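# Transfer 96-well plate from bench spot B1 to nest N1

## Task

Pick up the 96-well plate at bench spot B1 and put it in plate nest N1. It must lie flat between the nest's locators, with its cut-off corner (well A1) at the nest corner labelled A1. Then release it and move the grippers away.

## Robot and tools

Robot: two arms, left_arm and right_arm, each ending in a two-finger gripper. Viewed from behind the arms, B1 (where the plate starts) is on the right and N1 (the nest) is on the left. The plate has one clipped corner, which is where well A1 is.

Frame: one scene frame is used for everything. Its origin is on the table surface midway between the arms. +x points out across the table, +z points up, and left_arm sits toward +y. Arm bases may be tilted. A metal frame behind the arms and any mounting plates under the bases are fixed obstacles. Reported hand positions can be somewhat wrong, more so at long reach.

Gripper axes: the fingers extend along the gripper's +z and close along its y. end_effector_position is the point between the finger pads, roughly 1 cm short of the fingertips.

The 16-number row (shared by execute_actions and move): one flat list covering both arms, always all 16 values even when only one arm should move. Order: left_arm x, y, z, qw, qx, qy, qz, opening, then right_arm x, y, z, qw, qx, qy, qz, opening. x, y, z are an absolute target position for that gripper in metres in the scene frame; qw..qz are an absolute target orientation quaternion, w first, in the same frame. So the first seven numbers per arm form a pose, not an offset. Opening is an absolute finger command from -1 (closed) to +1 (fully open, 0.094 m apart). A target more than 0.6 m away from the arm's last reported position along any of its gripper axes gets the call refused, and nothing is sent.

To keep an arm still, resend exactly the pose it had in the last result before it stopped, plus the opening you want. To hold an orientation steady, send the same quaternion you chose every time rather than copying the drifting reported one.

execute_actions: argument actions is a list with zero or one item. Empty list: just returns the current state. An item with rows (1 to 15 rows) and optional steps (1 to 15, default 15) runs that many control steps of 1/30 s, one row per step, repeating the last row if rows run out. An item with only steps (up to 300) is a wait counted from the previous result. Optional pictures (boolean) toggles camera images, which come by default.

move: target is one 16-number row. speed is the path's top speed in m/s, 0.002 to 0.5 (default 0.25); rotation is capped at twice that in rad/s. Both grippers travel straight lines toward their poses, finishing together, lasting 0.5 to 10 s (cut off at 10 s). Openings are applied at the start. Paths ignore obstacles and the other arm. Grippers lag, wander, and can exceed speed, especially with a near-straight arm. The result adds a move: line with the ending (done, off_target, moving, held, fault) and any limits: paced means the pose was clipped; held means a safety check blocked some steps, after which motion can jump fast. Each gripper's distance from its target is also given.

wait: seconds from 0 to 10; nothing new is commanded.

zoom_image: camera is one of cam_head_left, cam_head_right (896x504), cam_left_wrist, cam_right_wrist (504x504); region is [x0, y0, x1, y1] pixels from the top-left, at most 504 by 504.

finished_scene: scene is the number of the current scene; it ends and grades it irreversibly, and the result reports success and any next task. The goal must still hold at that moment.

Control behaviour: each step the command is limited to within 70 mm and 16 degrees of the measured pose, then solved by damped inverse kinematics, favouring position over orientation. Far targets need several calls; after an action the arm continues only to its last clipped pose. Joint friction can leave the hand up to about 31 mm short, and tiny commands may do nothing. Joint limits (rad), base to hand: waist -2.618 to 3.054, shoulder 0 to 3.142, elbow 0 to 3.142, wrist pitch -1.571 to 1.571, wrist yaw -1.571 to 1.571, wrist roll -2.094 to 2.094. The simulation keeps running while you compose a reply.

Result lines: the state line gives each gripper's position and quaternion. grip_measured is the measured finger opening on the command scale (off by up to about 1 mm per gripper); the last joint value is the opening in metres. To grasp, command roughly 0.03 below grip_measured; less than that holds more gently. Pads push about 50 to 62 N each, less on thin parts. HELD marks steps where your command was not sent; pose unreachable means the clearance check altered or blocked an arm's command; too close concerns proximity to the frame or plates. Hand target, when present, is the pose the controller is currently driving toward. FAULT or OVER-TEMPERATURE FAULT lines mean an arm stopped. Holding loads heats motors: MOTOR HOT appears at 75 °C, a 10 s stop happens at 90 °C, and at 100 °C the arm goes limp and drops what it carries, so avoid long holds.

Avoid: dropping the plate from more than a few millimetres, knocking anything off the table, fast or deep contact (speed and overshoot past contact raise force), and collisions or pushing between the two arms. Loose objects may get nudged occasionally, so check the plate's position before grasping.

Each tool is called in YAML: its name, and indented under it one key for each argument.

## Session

execute_actions:
  actions: []

Scene clock: 0.00 s of 13200.00 s.
left_arm: end_effector_position=(+0.0751, -0.1956, +0.2147) grip_measured=+1.000 end_effector_quat_wxyz=(+0.044, -0.139, +0.752, -0.643) | right_arm: end_effector_position=(+0.1934, -0.4173, +0.1903) grip_measured=+1.000 end_effector_quat_wxyz=(+0.007, +0.357, +0.930, +0.086)
Joint positions: left_arm=[-1.345  2.302  0.974  1.294 -0.264 -1.2    0.094] | right_arm=[-0.892  0.701  0.606 -1.124 -0.483 -0.017  0.094]
Joint velocities: left_arm=[-0.012 -0.002 -0.007 -0.051 -0.022 -0.022  0.   ] | right_arm=[-0.007  0.007  0.007 -0.037  0.051  0.007  0.   ]
Motor temperatures (°C, as the motors report them): left_arm=[20 22 22 19 21 19] | right_arm=[18 26 21 21 17 19]
Hand target (left_arm): +0.075, -0.196, +0.215; +0.044, -0.139, +0.752, -0.643
Hand target (right_arm): +0.193, -0.417, +0.190; +0.007, +0.357, +0.930, +0.086
camera_calibration (this result's frames):
cam_left_wrist: T_world_to_cam=[[0.126192, -0.162819, 0.978553, -0.258401], [-0.79512, 0.573248, 0.197918, 0.133967], [-0.593178, -0.803042, -0.0571212, 0.0171177], [0, 0, 0, 1]] pos_world=[0.149282, -0.105123, 0.227322]
cam_right_wrist: T_world_to_cam=[[-0.569657, -0.808659, -0.146836, -0.198971], [-0.581503, 0.270307, 0.767325, 0.0723533], [-0.580814, 0.522498, -0.62422, 0.541706], [0, 0, 0, 1]] pos_world=[0.243359, -0.463497, 0.253409]

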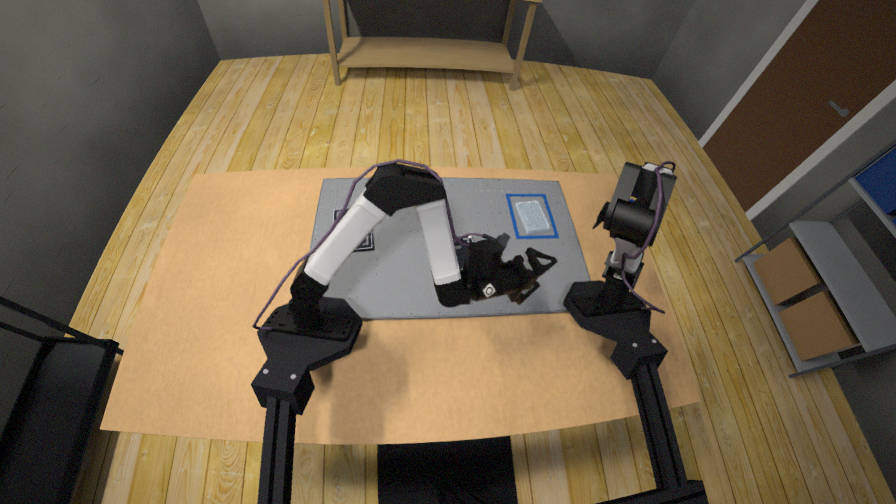

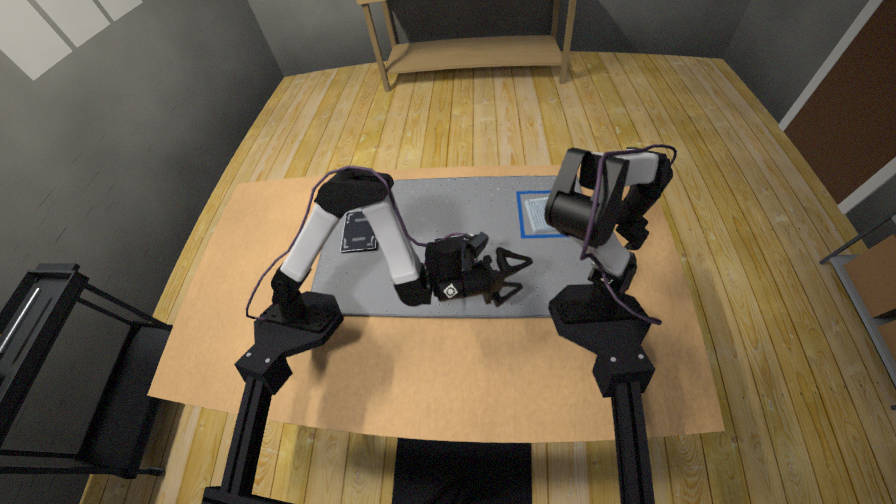

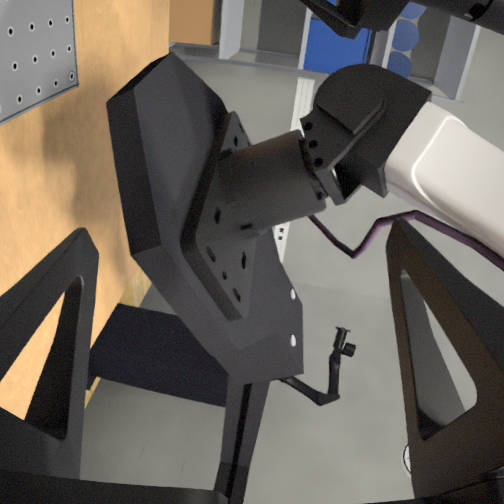

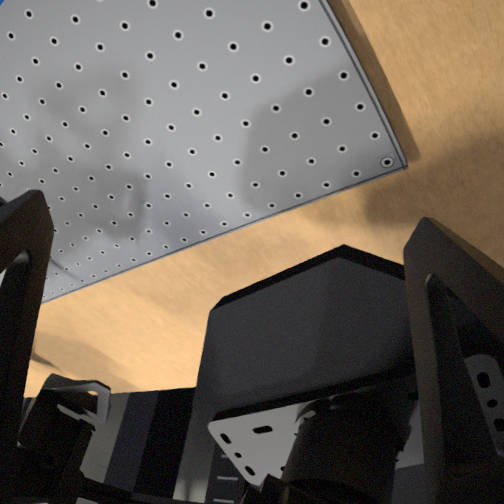

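Move left arm clear and up first.

move:
  target: [0.3,0.2,0.3,0,0,1,0,1,0.193,-0.417,0.19,0.007,0.357,0.93,0.086,1]
  speed: 0.2

move:
  target: [0.38,0.36,0.22,0,0,1,0,1,0.47,-0.3,0.16,0,0,1,0,1]

zoom_image:
  camera: "cam_head_left"
  region: [320, 170, 570, 290]

Scene clock: 6.80 s of 13200.00 s.
left_arm: end_effector_position=(+0.3029, +0.1968, +0.3019) grip_measured=+1.000 end_effector_quat_wxyz=(+0.001, -0.016, +1.000, -0.011) | right_arm: end_effector_position=(+0.1934, -0.4173, +0.1903) grip_measured=+1.000 end_effector_quat_wxyz=(+0.007, +0.357, +0.930, +0.086)
Joint positions: left_arm=[-0.661  1.335  1.574 -1.441 -0.364 -0.805  0.094] | right_arm=[-0.892  0.701  0.606 -1.124 -0.483 -0.017  0.094]
Joint velocities: left_arm=[ 0.002  0.002  0.027 -0.007 -0.051 -0.007  0.   ] | right_arm=[-0.002 -0.007 -0.007 -0.007  0.051  0.022  0.   ]
Motor temperatures (°C, as the motors report them): left_arm=[20 23 23 20 21 19] | right_arm=[18 26 22 21 17 19]
Hand target (left_arm): +0.305, +0.200, +0.302; -0.000, -0.012, +1.000, -0.001
Hand target (right_arm): +0.193, -0.417, +0.190; +0.007, +0.357, +0.930, +0.086
Off the commanded pose (left_arm): 0.005 m, 2 deg.
Off the commanded pose (right_arm): 0.001 m, 0 deg.
move: done
camera_calibration (this result's frames):
cam_left_wrist: T_world_to_cam=[[-0.000473127, -0.999999, 0.00131893, 0.189555], [-0.632762, 0.00132069, 0.774345, -0.0377493], [-0.774346, -0.000468208, -0.632762, 0.543029], [0, 0, 0, 1]] pos_world=[0.396696, 0.189859, 0.372589]
cam_right_wrist: T_world_to_cam=[[-0.569657, -0.808659, -0.146836, -0.198971], [-0.581503, 0.270307, 0.767325, 0.0723533], [-0.580814, 0.522498, -0.62422, 0.541706], [0, 0, 0, 1]] pos_world=[0.243359, -0.463497, 0.253409]

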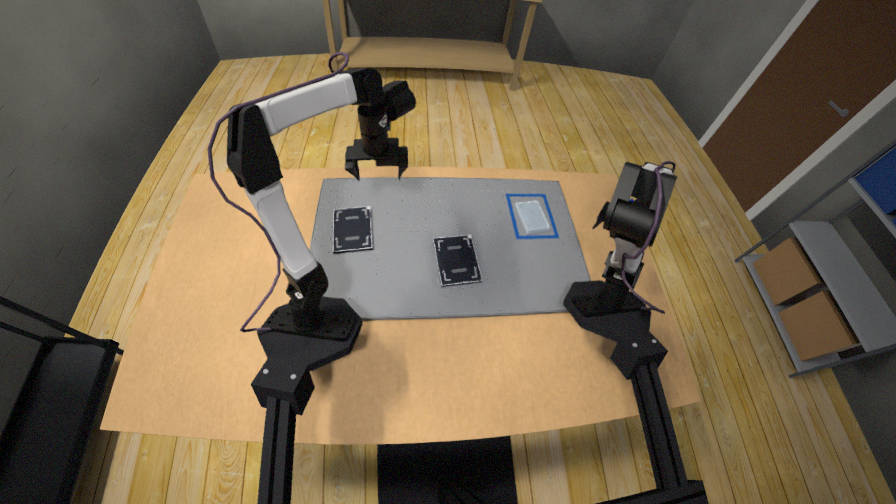

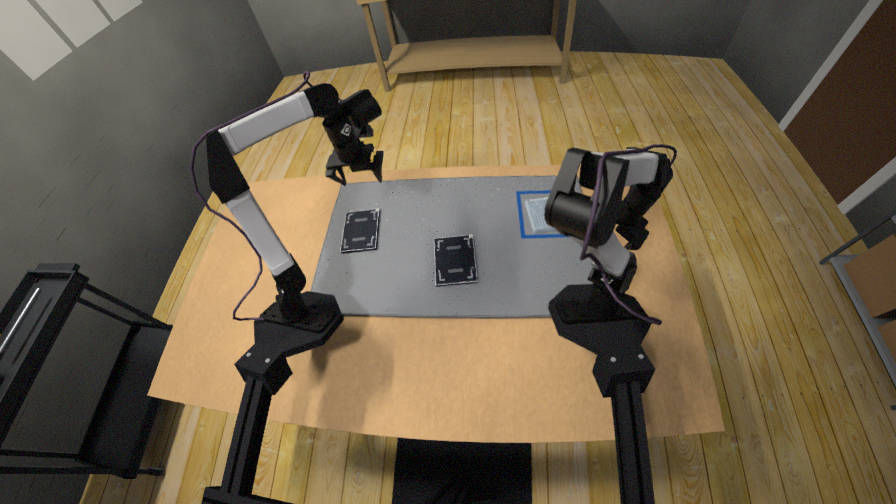

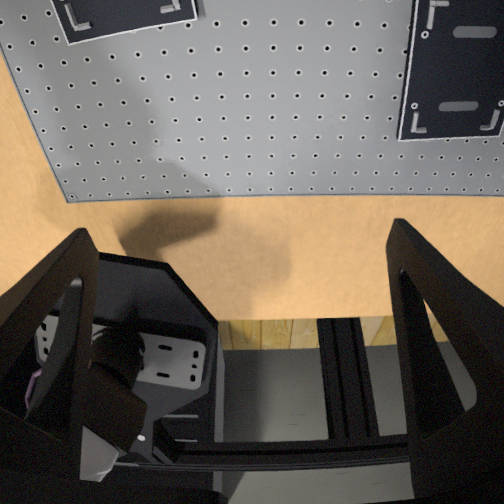

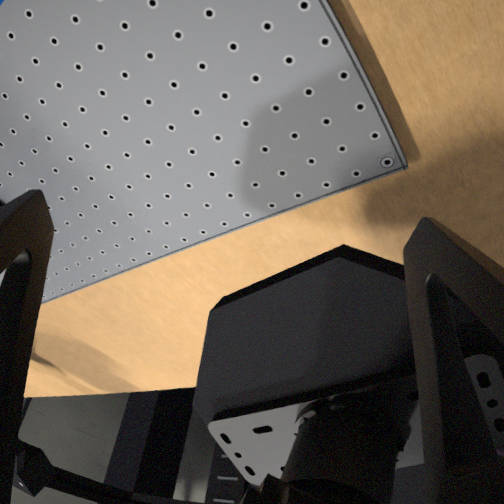

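Scene clock: 9.03 s of 13200.00 s.
left_arm: end_effector_position=(+0.3771, +0.3584, +0.2209) grip_measured=+1.000 end_effector_quat_wxyz=(-0.004, -0.003, +1.000, -0.003) | right_arm: end_effector_position=(+0.4713, -0.3047, +0.1647) grip_measured=+1.000 end_effector_quat_wxyz=(+0.012, +0.005, +1.000, -0.002)
Joint positions: left_arm=[ 0.197  1.374  1.446 -1.142  0.006  0.004  0.094] | right_arm=[ 0.129  1.701  1.669 -1.028  0.166  0.193  0.094]
Joint velocities: left_arm=[-0.022 -0.017 -0.012  0.022  0.037  0.051  0.   ] | right_arm=[-0.002  0.007 -0.002 -0.081  0.022  0.022  0.   ]
Motor temperatures (°C, as the motors report them): left_arm=[20 24 23 20 21 19] | right_arm=[18 26 23 21 17 19]
Hand target (left_arm): +0.382, +0.359, +0.219; +0.002, -0.002, +1.000, -0.005
Hand target (right_arm): +0.470, -0.302, +0.157; -0.000, -0.004, +1.000, -0.008
Off the commanded pose (left_arm): 0.003 m, 1 deg.
Off the commanded pose (right_arm): 0.007 m, 2 deg.
move: done
camera_calibration (this result's frames):
cam_left_wrist: T_world_to_cam=[[-0.0260339, -0.999549, -0.0150003, 0.364359], [-0.623888, 0.00452154, 0.7815, 0.0656603], [-0.78108, 0.0297041, -0.623725, 0.539084], [0, 0, 0, 1]] pos_world=[0.471518, 0.347885, 0.290392]
cam_right_wrist: T_world_to_cam=[[0.110261, -0.993451, 0.0299749, -0.359275], [-0.669152, -0.0519008, 0.741311, 0.1706], [-0.7349, -0.101796, -0.670493, 0.518301], [0, 0, 0, 1]] pos_world=[0.534671, -0.295307, 0.231819]

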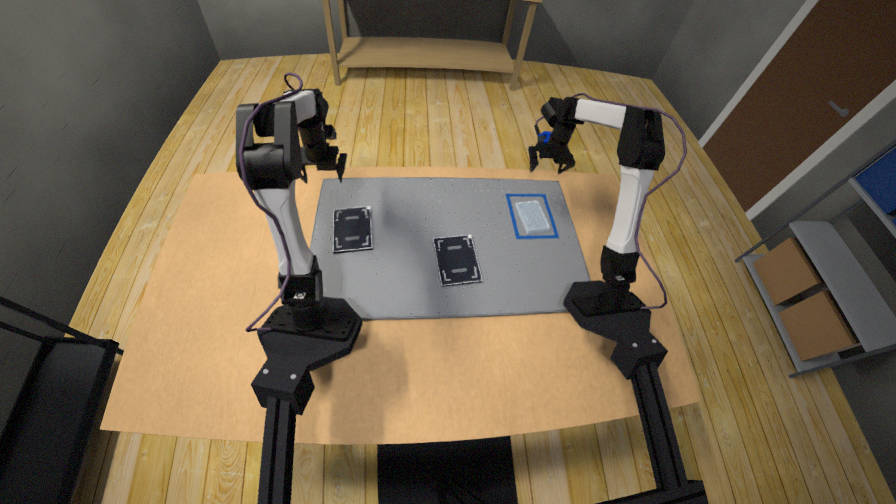

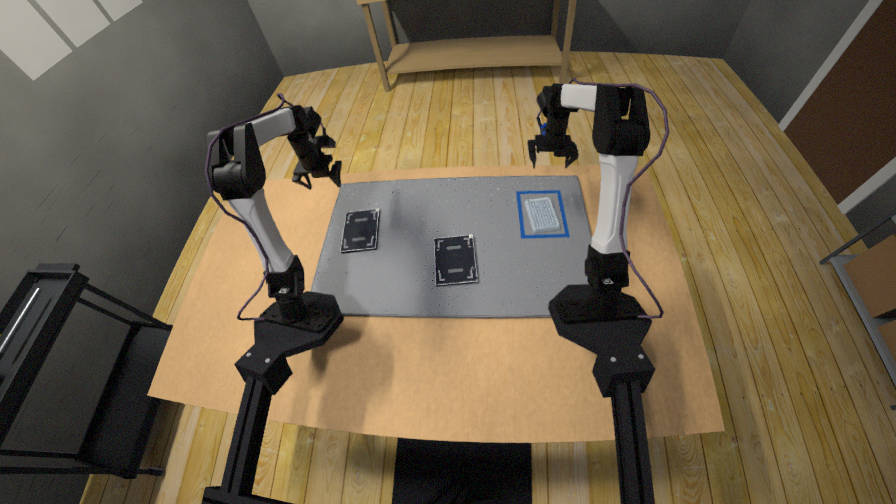

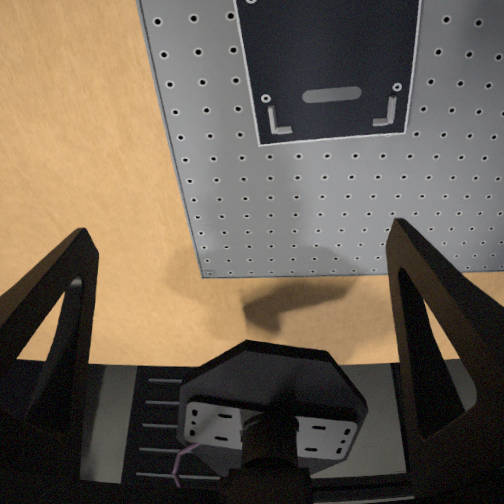

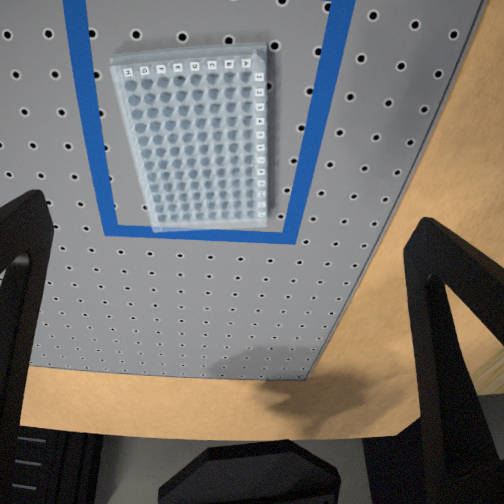

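Region (320, 170, 570, 290) of cam_head_left's 896x504 image, scaled by 2.016, with more detail than that image has; it fills the top 242 rows of this view, and the rest is white.

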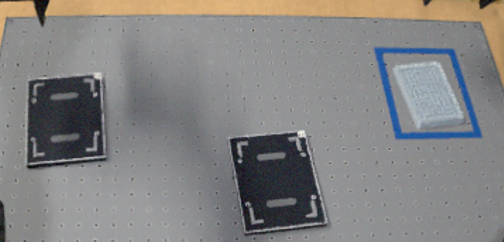

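zoom_image:
  camera: "cam_right_wrist"
  region: [90, 30, 310, 250]

Region (90, 30, 310, 250) of cam_right_wrist's 504x504 image, scaled by 2.291, with more detail than that image has.

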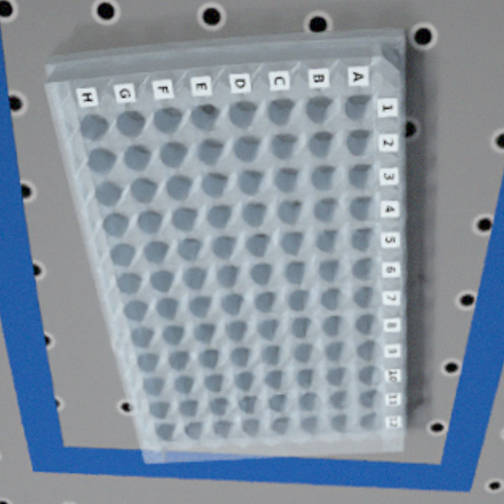

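move:
  target: [0.38,0.36,0.22,0,0,1,0,1,0.38,-0.300,0.05,0,-0.07,0.9976,0,1]
  speed: 0.1

Scene clock: 16.40 s of 13200.00 s.
left_arm: end_effector_position=(+0.3771, +0.3582, +0.2209) grip_measured=+1.000 end_effector_quat_wxyz=(-0.004, -0.003, +1.000, -0.003) | right_arm: end_effector_position=(+0.3862, -0.3036, +0.0566) grip_measured=+1.000 end_effector_quat_wxyz=(+0.008, -0.062, +0.998, -0.004)
Joint positions: left_arm=[ 0.197  1.374  1.446 -1.142  0.006  0.004  0.094] | right_arm=[ 0.129  1.656  1.076 -0.488  0.166  0.06   0.094]
Joint velocities: left_arm=[ 0.007 -0.002 -0.012 -0.037 -0.022 -0.022  0.   ] | right_arm=[-0.017  0.002  0.002  0.037 -0.037 -0.007  0.   ]
Motor temperatures (°C, as the motors report them): left_arm=[20 25 24 20 21 19] | right_arm=[18 30 23 21 17 19]
Hand target (left_arm): +0.380, +0.360, +0.220; -0.000, -0.000, +1.000, -0.000
Hand target (right_arm): +0.377, -0.301, +0.052; -0.000, -0.070, +0.998, -0.000
Off the commanded pose (left_arm): 0.003 m, 1 deg.
Off the commanded pose (right_arm): 0.010 m, 1 deg.
After step 90, 2.30 s passed at rest.
move: done
camera_calibration (this result's frames):
cam_left_wrist: T_world_to_cam=[[-0.0267897, -0.99954, -0.0142316, 0.36434], [-0.623894, 0.00559471, 0.781489, 0.0652815], [-0.781049, 0.0298148, -0.623757, 0.539046], [0, 0, 0, 1]] pos_world=[0.47151, 0.347735, 0.290402]
cam_right_wrist: T_world_to_cam=[[0.242883, -0.96948, 0.0334106, -0.389649], [-0.650456, -0.137213, 0.747047, 0.160374], [-0.719663, -0.203177, -0.663931, 0.346332], [0, 0, 0, 1]] pos_world=[0.448197, -0.285385, 0.123152]

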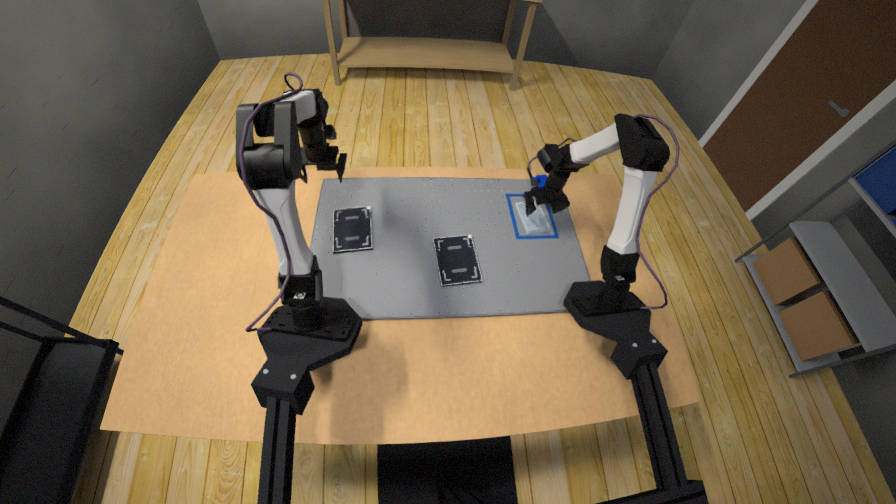

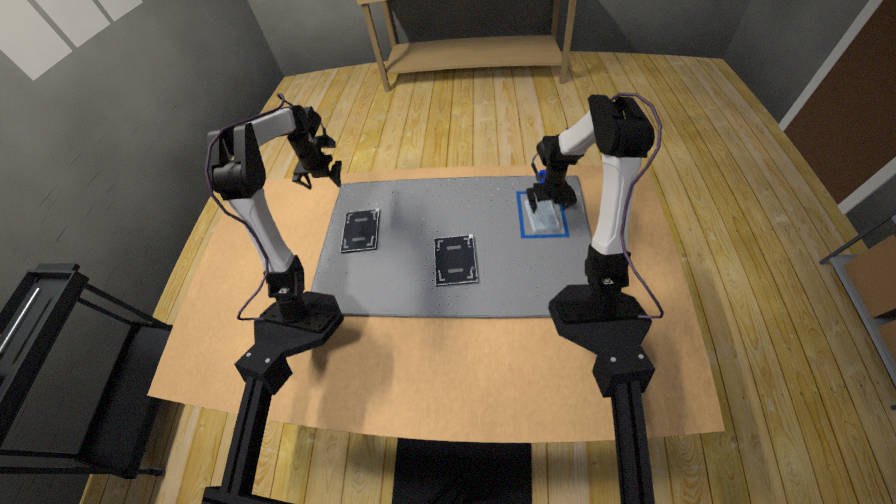

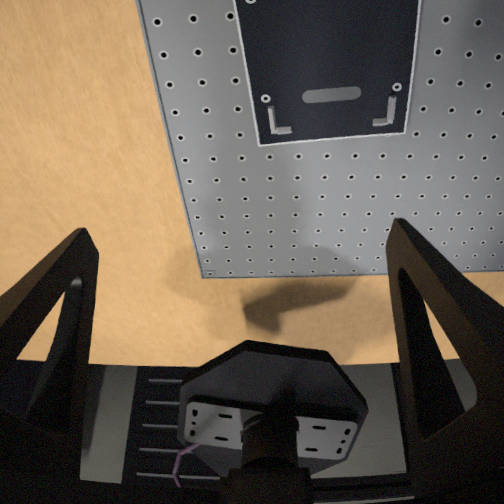

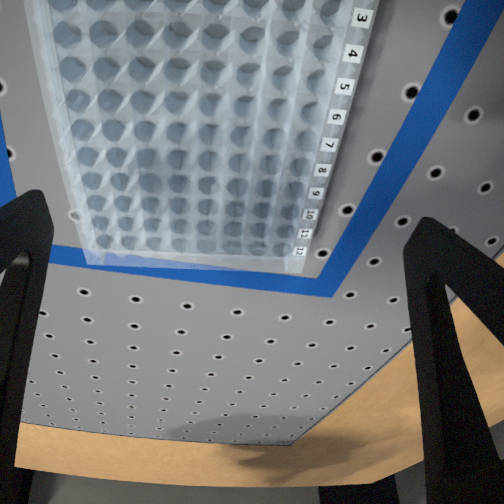

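move:
  target: [0.378,-0.0,0.0,0,0,1,0,1,0,0,0,0,0,0,0,0]
  speed: -1

move:
  target: [0.38,0.36,0.22,0,0,1,0,1,0.38,-0.298,0.0,0,-0.07,0.9976,0,1]
  speed: 0.02

speed must be a number from 0.002 to 0.5 (m/s); nothing of the call was run and nothing moved

Scene clock: 23.50 s of 13200.00 s.
left_arm: end_effector_position=(+0.3771, +0.3582, +0.2209) grip_measured=+1.000 end_effector_quat_wxyz=(-0.004, -0.003, +1.000, -0.003) | right_arm: end_effector_position=(+0.3975, -0.2940, +0.0302) grip_measured=+1.000 end_effector_quat_wxyz=(+0.029, -0.069, +0.997, +0.008)
Joint positions: left_arm=[ 0.197  1.374  1.446 -1.142  0.006  0.004  0.094] | right_arm=[ 0.129  1.742  1.076 -0.357  0.148  0.04   0.094]
Joint velocities: left_arm=[-0.002 -0.012 -0.007  0.022 -0.022 -0.051  0.   ] | right_arm=[-0.007  0.007  0.002  0.037 -0.037 -0.051  0.   ]
Motor temperatures (°C, as the motors report them): left_arm=[20 26 25 20 21 19] | right_arm=[18 31 23 21 17 19]
Hand target (left_arm): +0.380, +0.360, +0.220; +0.000, +0.000, +1.000, -0.000
Hand target (right_arm): +0.377, -0.299, +0.004; -0.000, -0.070, +0.998, +0.000
Off the commanded pose (left_arm): 0.003 m, 1 deg.
Off the commanded pose (right_arm): 0.035 m, 3 deg.
After step 90, 1.00 s passed at rest.
move: off_target (right_arm)
camera_calibration (this result's frames):
cam_left_wrist: T_world_to_cam=[[-0.0267897, -0.99954, -0.0142316, 0.36434], [-0.623894, 0.00559471, 0.781489, 0.0652815], [-0.781049, 0.0298148, -0.623757, 0.539046], [0, 0, 0, 1]] pos_world=[0.47151, 0.347735, 0.290402]
cam_right_wrist: T_world_to_cam=[[0.254515, -0.966887, 0.0187458, -0.385631], [-0.678124, -0.164617, 0.716275, 0.192676], [-0.689471, -0.195015, -0.697567, 0.330342], [0, 0, 0, 1]] pos_world=[0.456569, -0.276722, 0.0996554]

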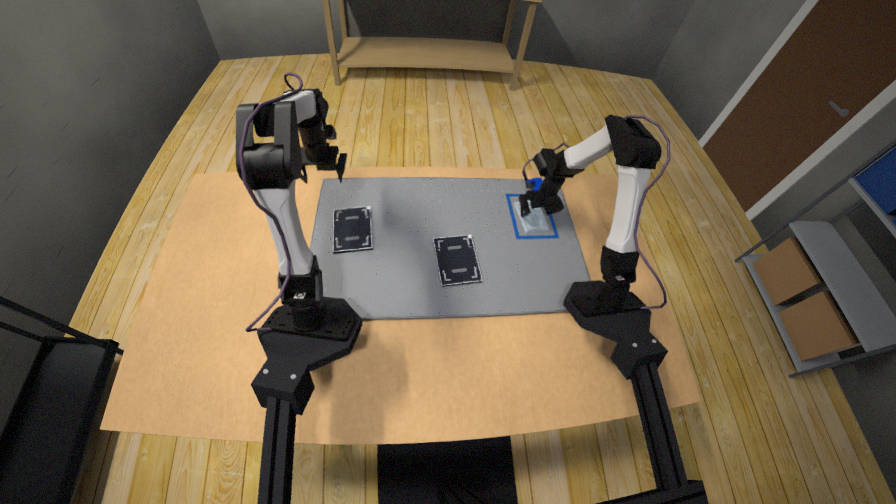

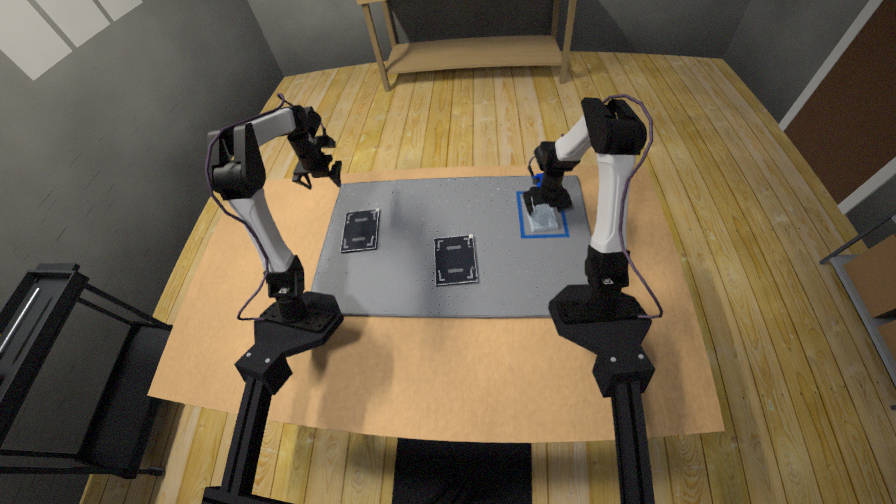

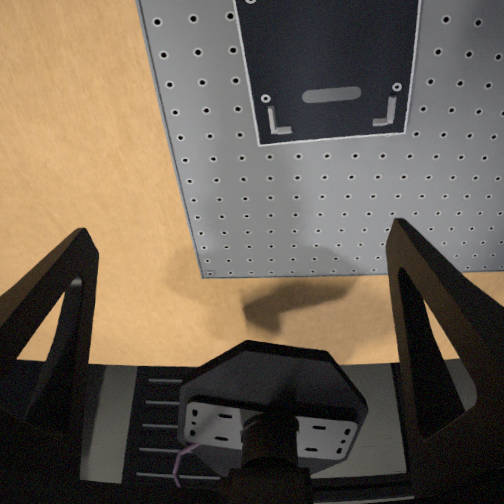

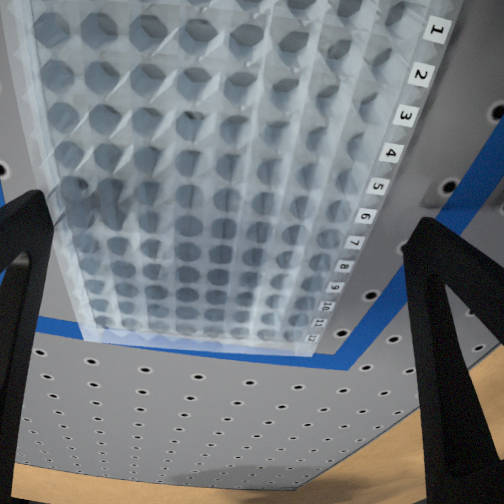

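move:
  target: [0.378,0.36,0.22,0,0,1,0,1,0.378,-0.283,0.048,0,-0.07,0.9976,0,1]
  speed: 0.03

Scene clock: 26.33 s of 13200.00 s.
left_arm: end_effector_position=(+0.3771, +0.3582, +0.2209) grip_measured=+1.000 end_effector_quat_wxyz=(-0.004, -0.003, +1.000, -0.003) | right_arm: end_effector_position=(+0.3788, -0.2840, +0.0426) grip_measured=+1.000 end_effector_quat_wxyz=(-0.001, -0.070, +0.998, +0.002)
Joint positions: left_arm=[ 0.197  1.374  1.446 -1.142  0.006  0.004  0.094] | right_arm=[ 0.178  1.709  1.076 -0.459  0.174  0.091  0.094]
Joint velocities: left_arm=[-0.032  0.007 -0.012  0.037 -0.022  0.022  0.   ] | right_arm=[-0.017  0.002 -0.017 -0.007  0.051  0.007  0.   ]
Motor temperatures (°C, as the motors report them): left_arm=[20 26 25 20 21 19] | right_arm=[18 32 23 21 17 19]
Hand target (left_arm): +0.378, +0.360, +0.220; -0.000, +0.000, +1.000, -0.000
Hand target (right_arm): +0.378, -0.283, +0.048; +0.000, -0.070, +0.998, -0.001
Off the commanded pose (left_arm): 0.002 m, 1 deg.
Off the commanded pose (right_arm): 0.006 m, 0 deg.
move: done
camera_calibration (this result's frames):
cam_left_wrist: T_world_to_cam=[[-0.0267897, -0.99954, -0.0142316, 0.36434], [-0.623894, 0.00559471, 0.781489, 0.0652815], [-0.781049, 0.0298148, -0.623757, 0.539046], [0, 0, 0, 1]] pos_world=[0.47151, 0.347735, 0.290402]
cam_right_wrist: T_world_to_cam=[[0.258306, -0.965896, 0.0179559, -0.372625], [-0.633513, -0.155328, 0.75798, 0.156702], [-0.729341, -0.207166, -0.65203, 0.337737], [0, 0, 0, 1]] pos_world=[0.44185, -0.265609, 0.108128]

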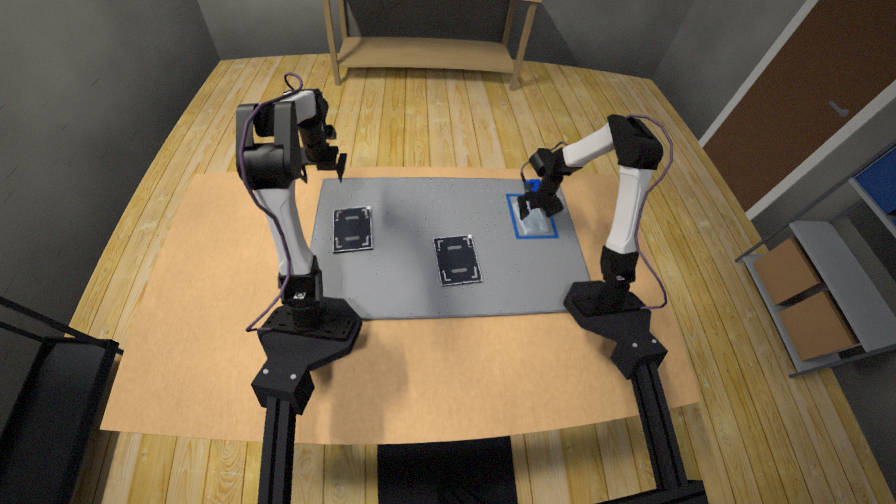

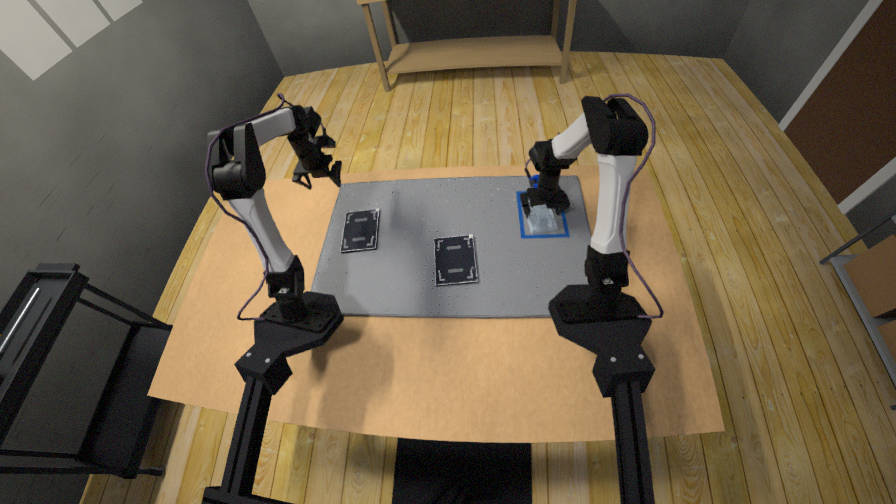

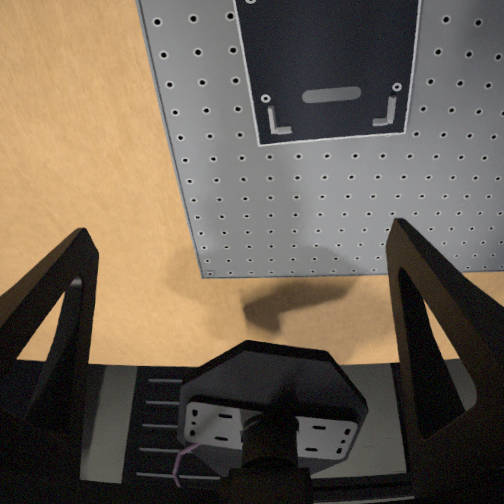

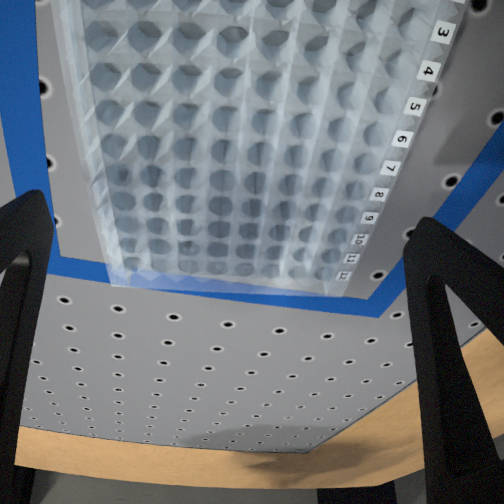

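move:
  target: [0.378,0.36,0.22,0,0,1,0,1,0.370,-0.295,0.0,0,-0.07,0.9976,0,1]
  speed: 0.02

Scene clock: 30.33 s of 13200.00 s.
left_arm: end_effector_position=(+0.3771, +0.3582, +0.2209) grip_measured=+1.000 end_effector_quat_wxyz=(-0.004, -0.003, +1.000, -0.003) | right_arm: end_effector_position=(+0.3865, -0.2886, +0.0223) grip_measured=+1.000 end_effector_quat_wxyz=(+0.024, -0.070, +0.997, +0.008)
Joint positions: left_arm=[ 0.197  1.374  1.446 -1.142  0.006  0.004  0.094] | right_arm=[ 0.146  1.754  1.041 -0.323  0.155  0.055  0.094]
Joint velocities: left_arm=[ 0.007 -0.007 -0.012 -0.051  0.007 -0.022  0.   ] | right_arm=[-0.012  0.017 -0.012 -0.007  0.037 -0.007  0.   ]
Motor temperatures (°C, as the motors report them): left_arm=[20 27 25 20 21 19] | right_arm=[18 33 23 21 17 19]
Hand target (left_arm): +0.378, +0.360, +0.220; -0.000, +0.000, +1.000, -0.000
Hand target (right_arm): +0.368, -0.295, +0.003; -0.001, -0.070, +0.998, +0.000
Off the commanded pose (left_arm): 0.002 m, 1 deg.
Off the commanded pose (right_arm): 0.028 m, 3 deg.
move: off_target (right_arm)
camera_calibration (this result's frames):
cam_left_wrist: T_world_to_cam=[[-0.0267897, -0.99954, -0.0142316, 0.36434], [-0.623894, 0.00559471, 0.781489, 0.0652815], [-0.781049, 0.0298148, -0.623757, 0.539046], [0, 0, 0, 1]] pos_world=[0.47151, 0.347735, 0.290402]
cam_right_wrist: T_world_to_cam=[[0.256841, -0.966319, 0.0161233, -0.378174], [-0.670025, -0.166016, 0.723537, 0.188055], [-0.696491, -0.196637, -0.690098, 0.320369], [0, 0, 0, 1]] pos_world=[0.446266, -0.27122, 0.0911184]

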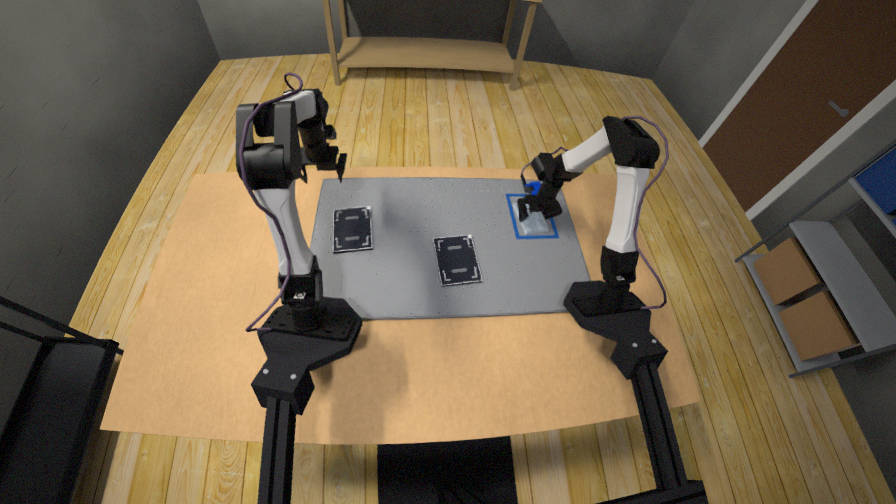

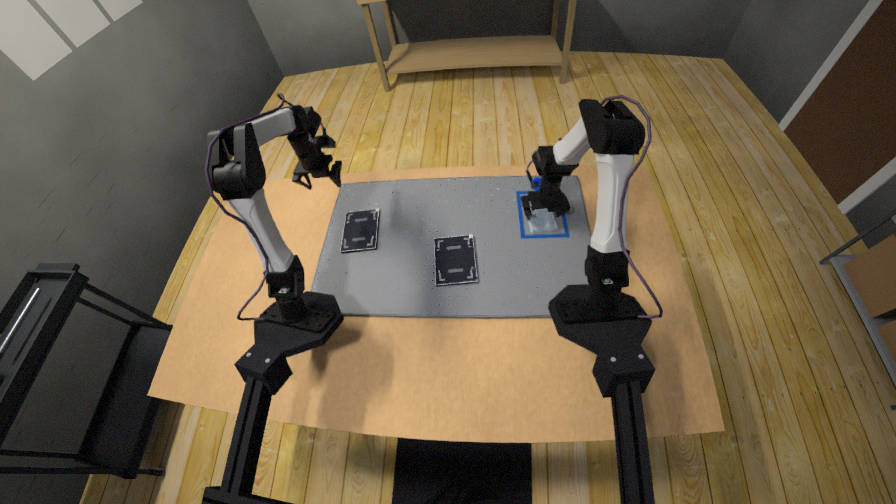

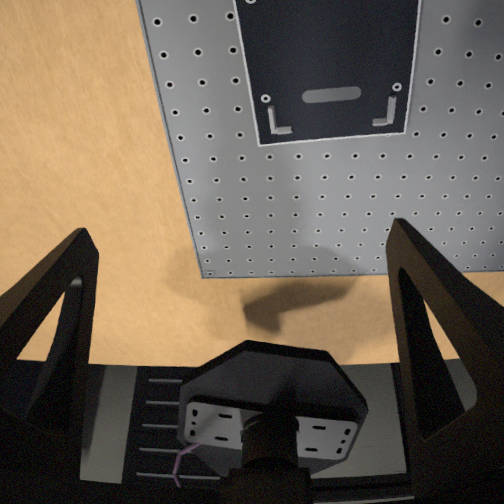

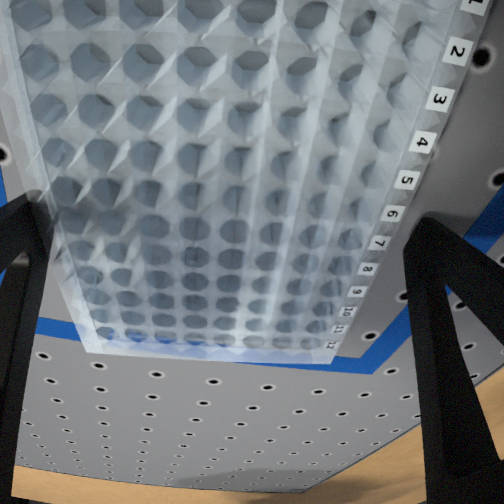

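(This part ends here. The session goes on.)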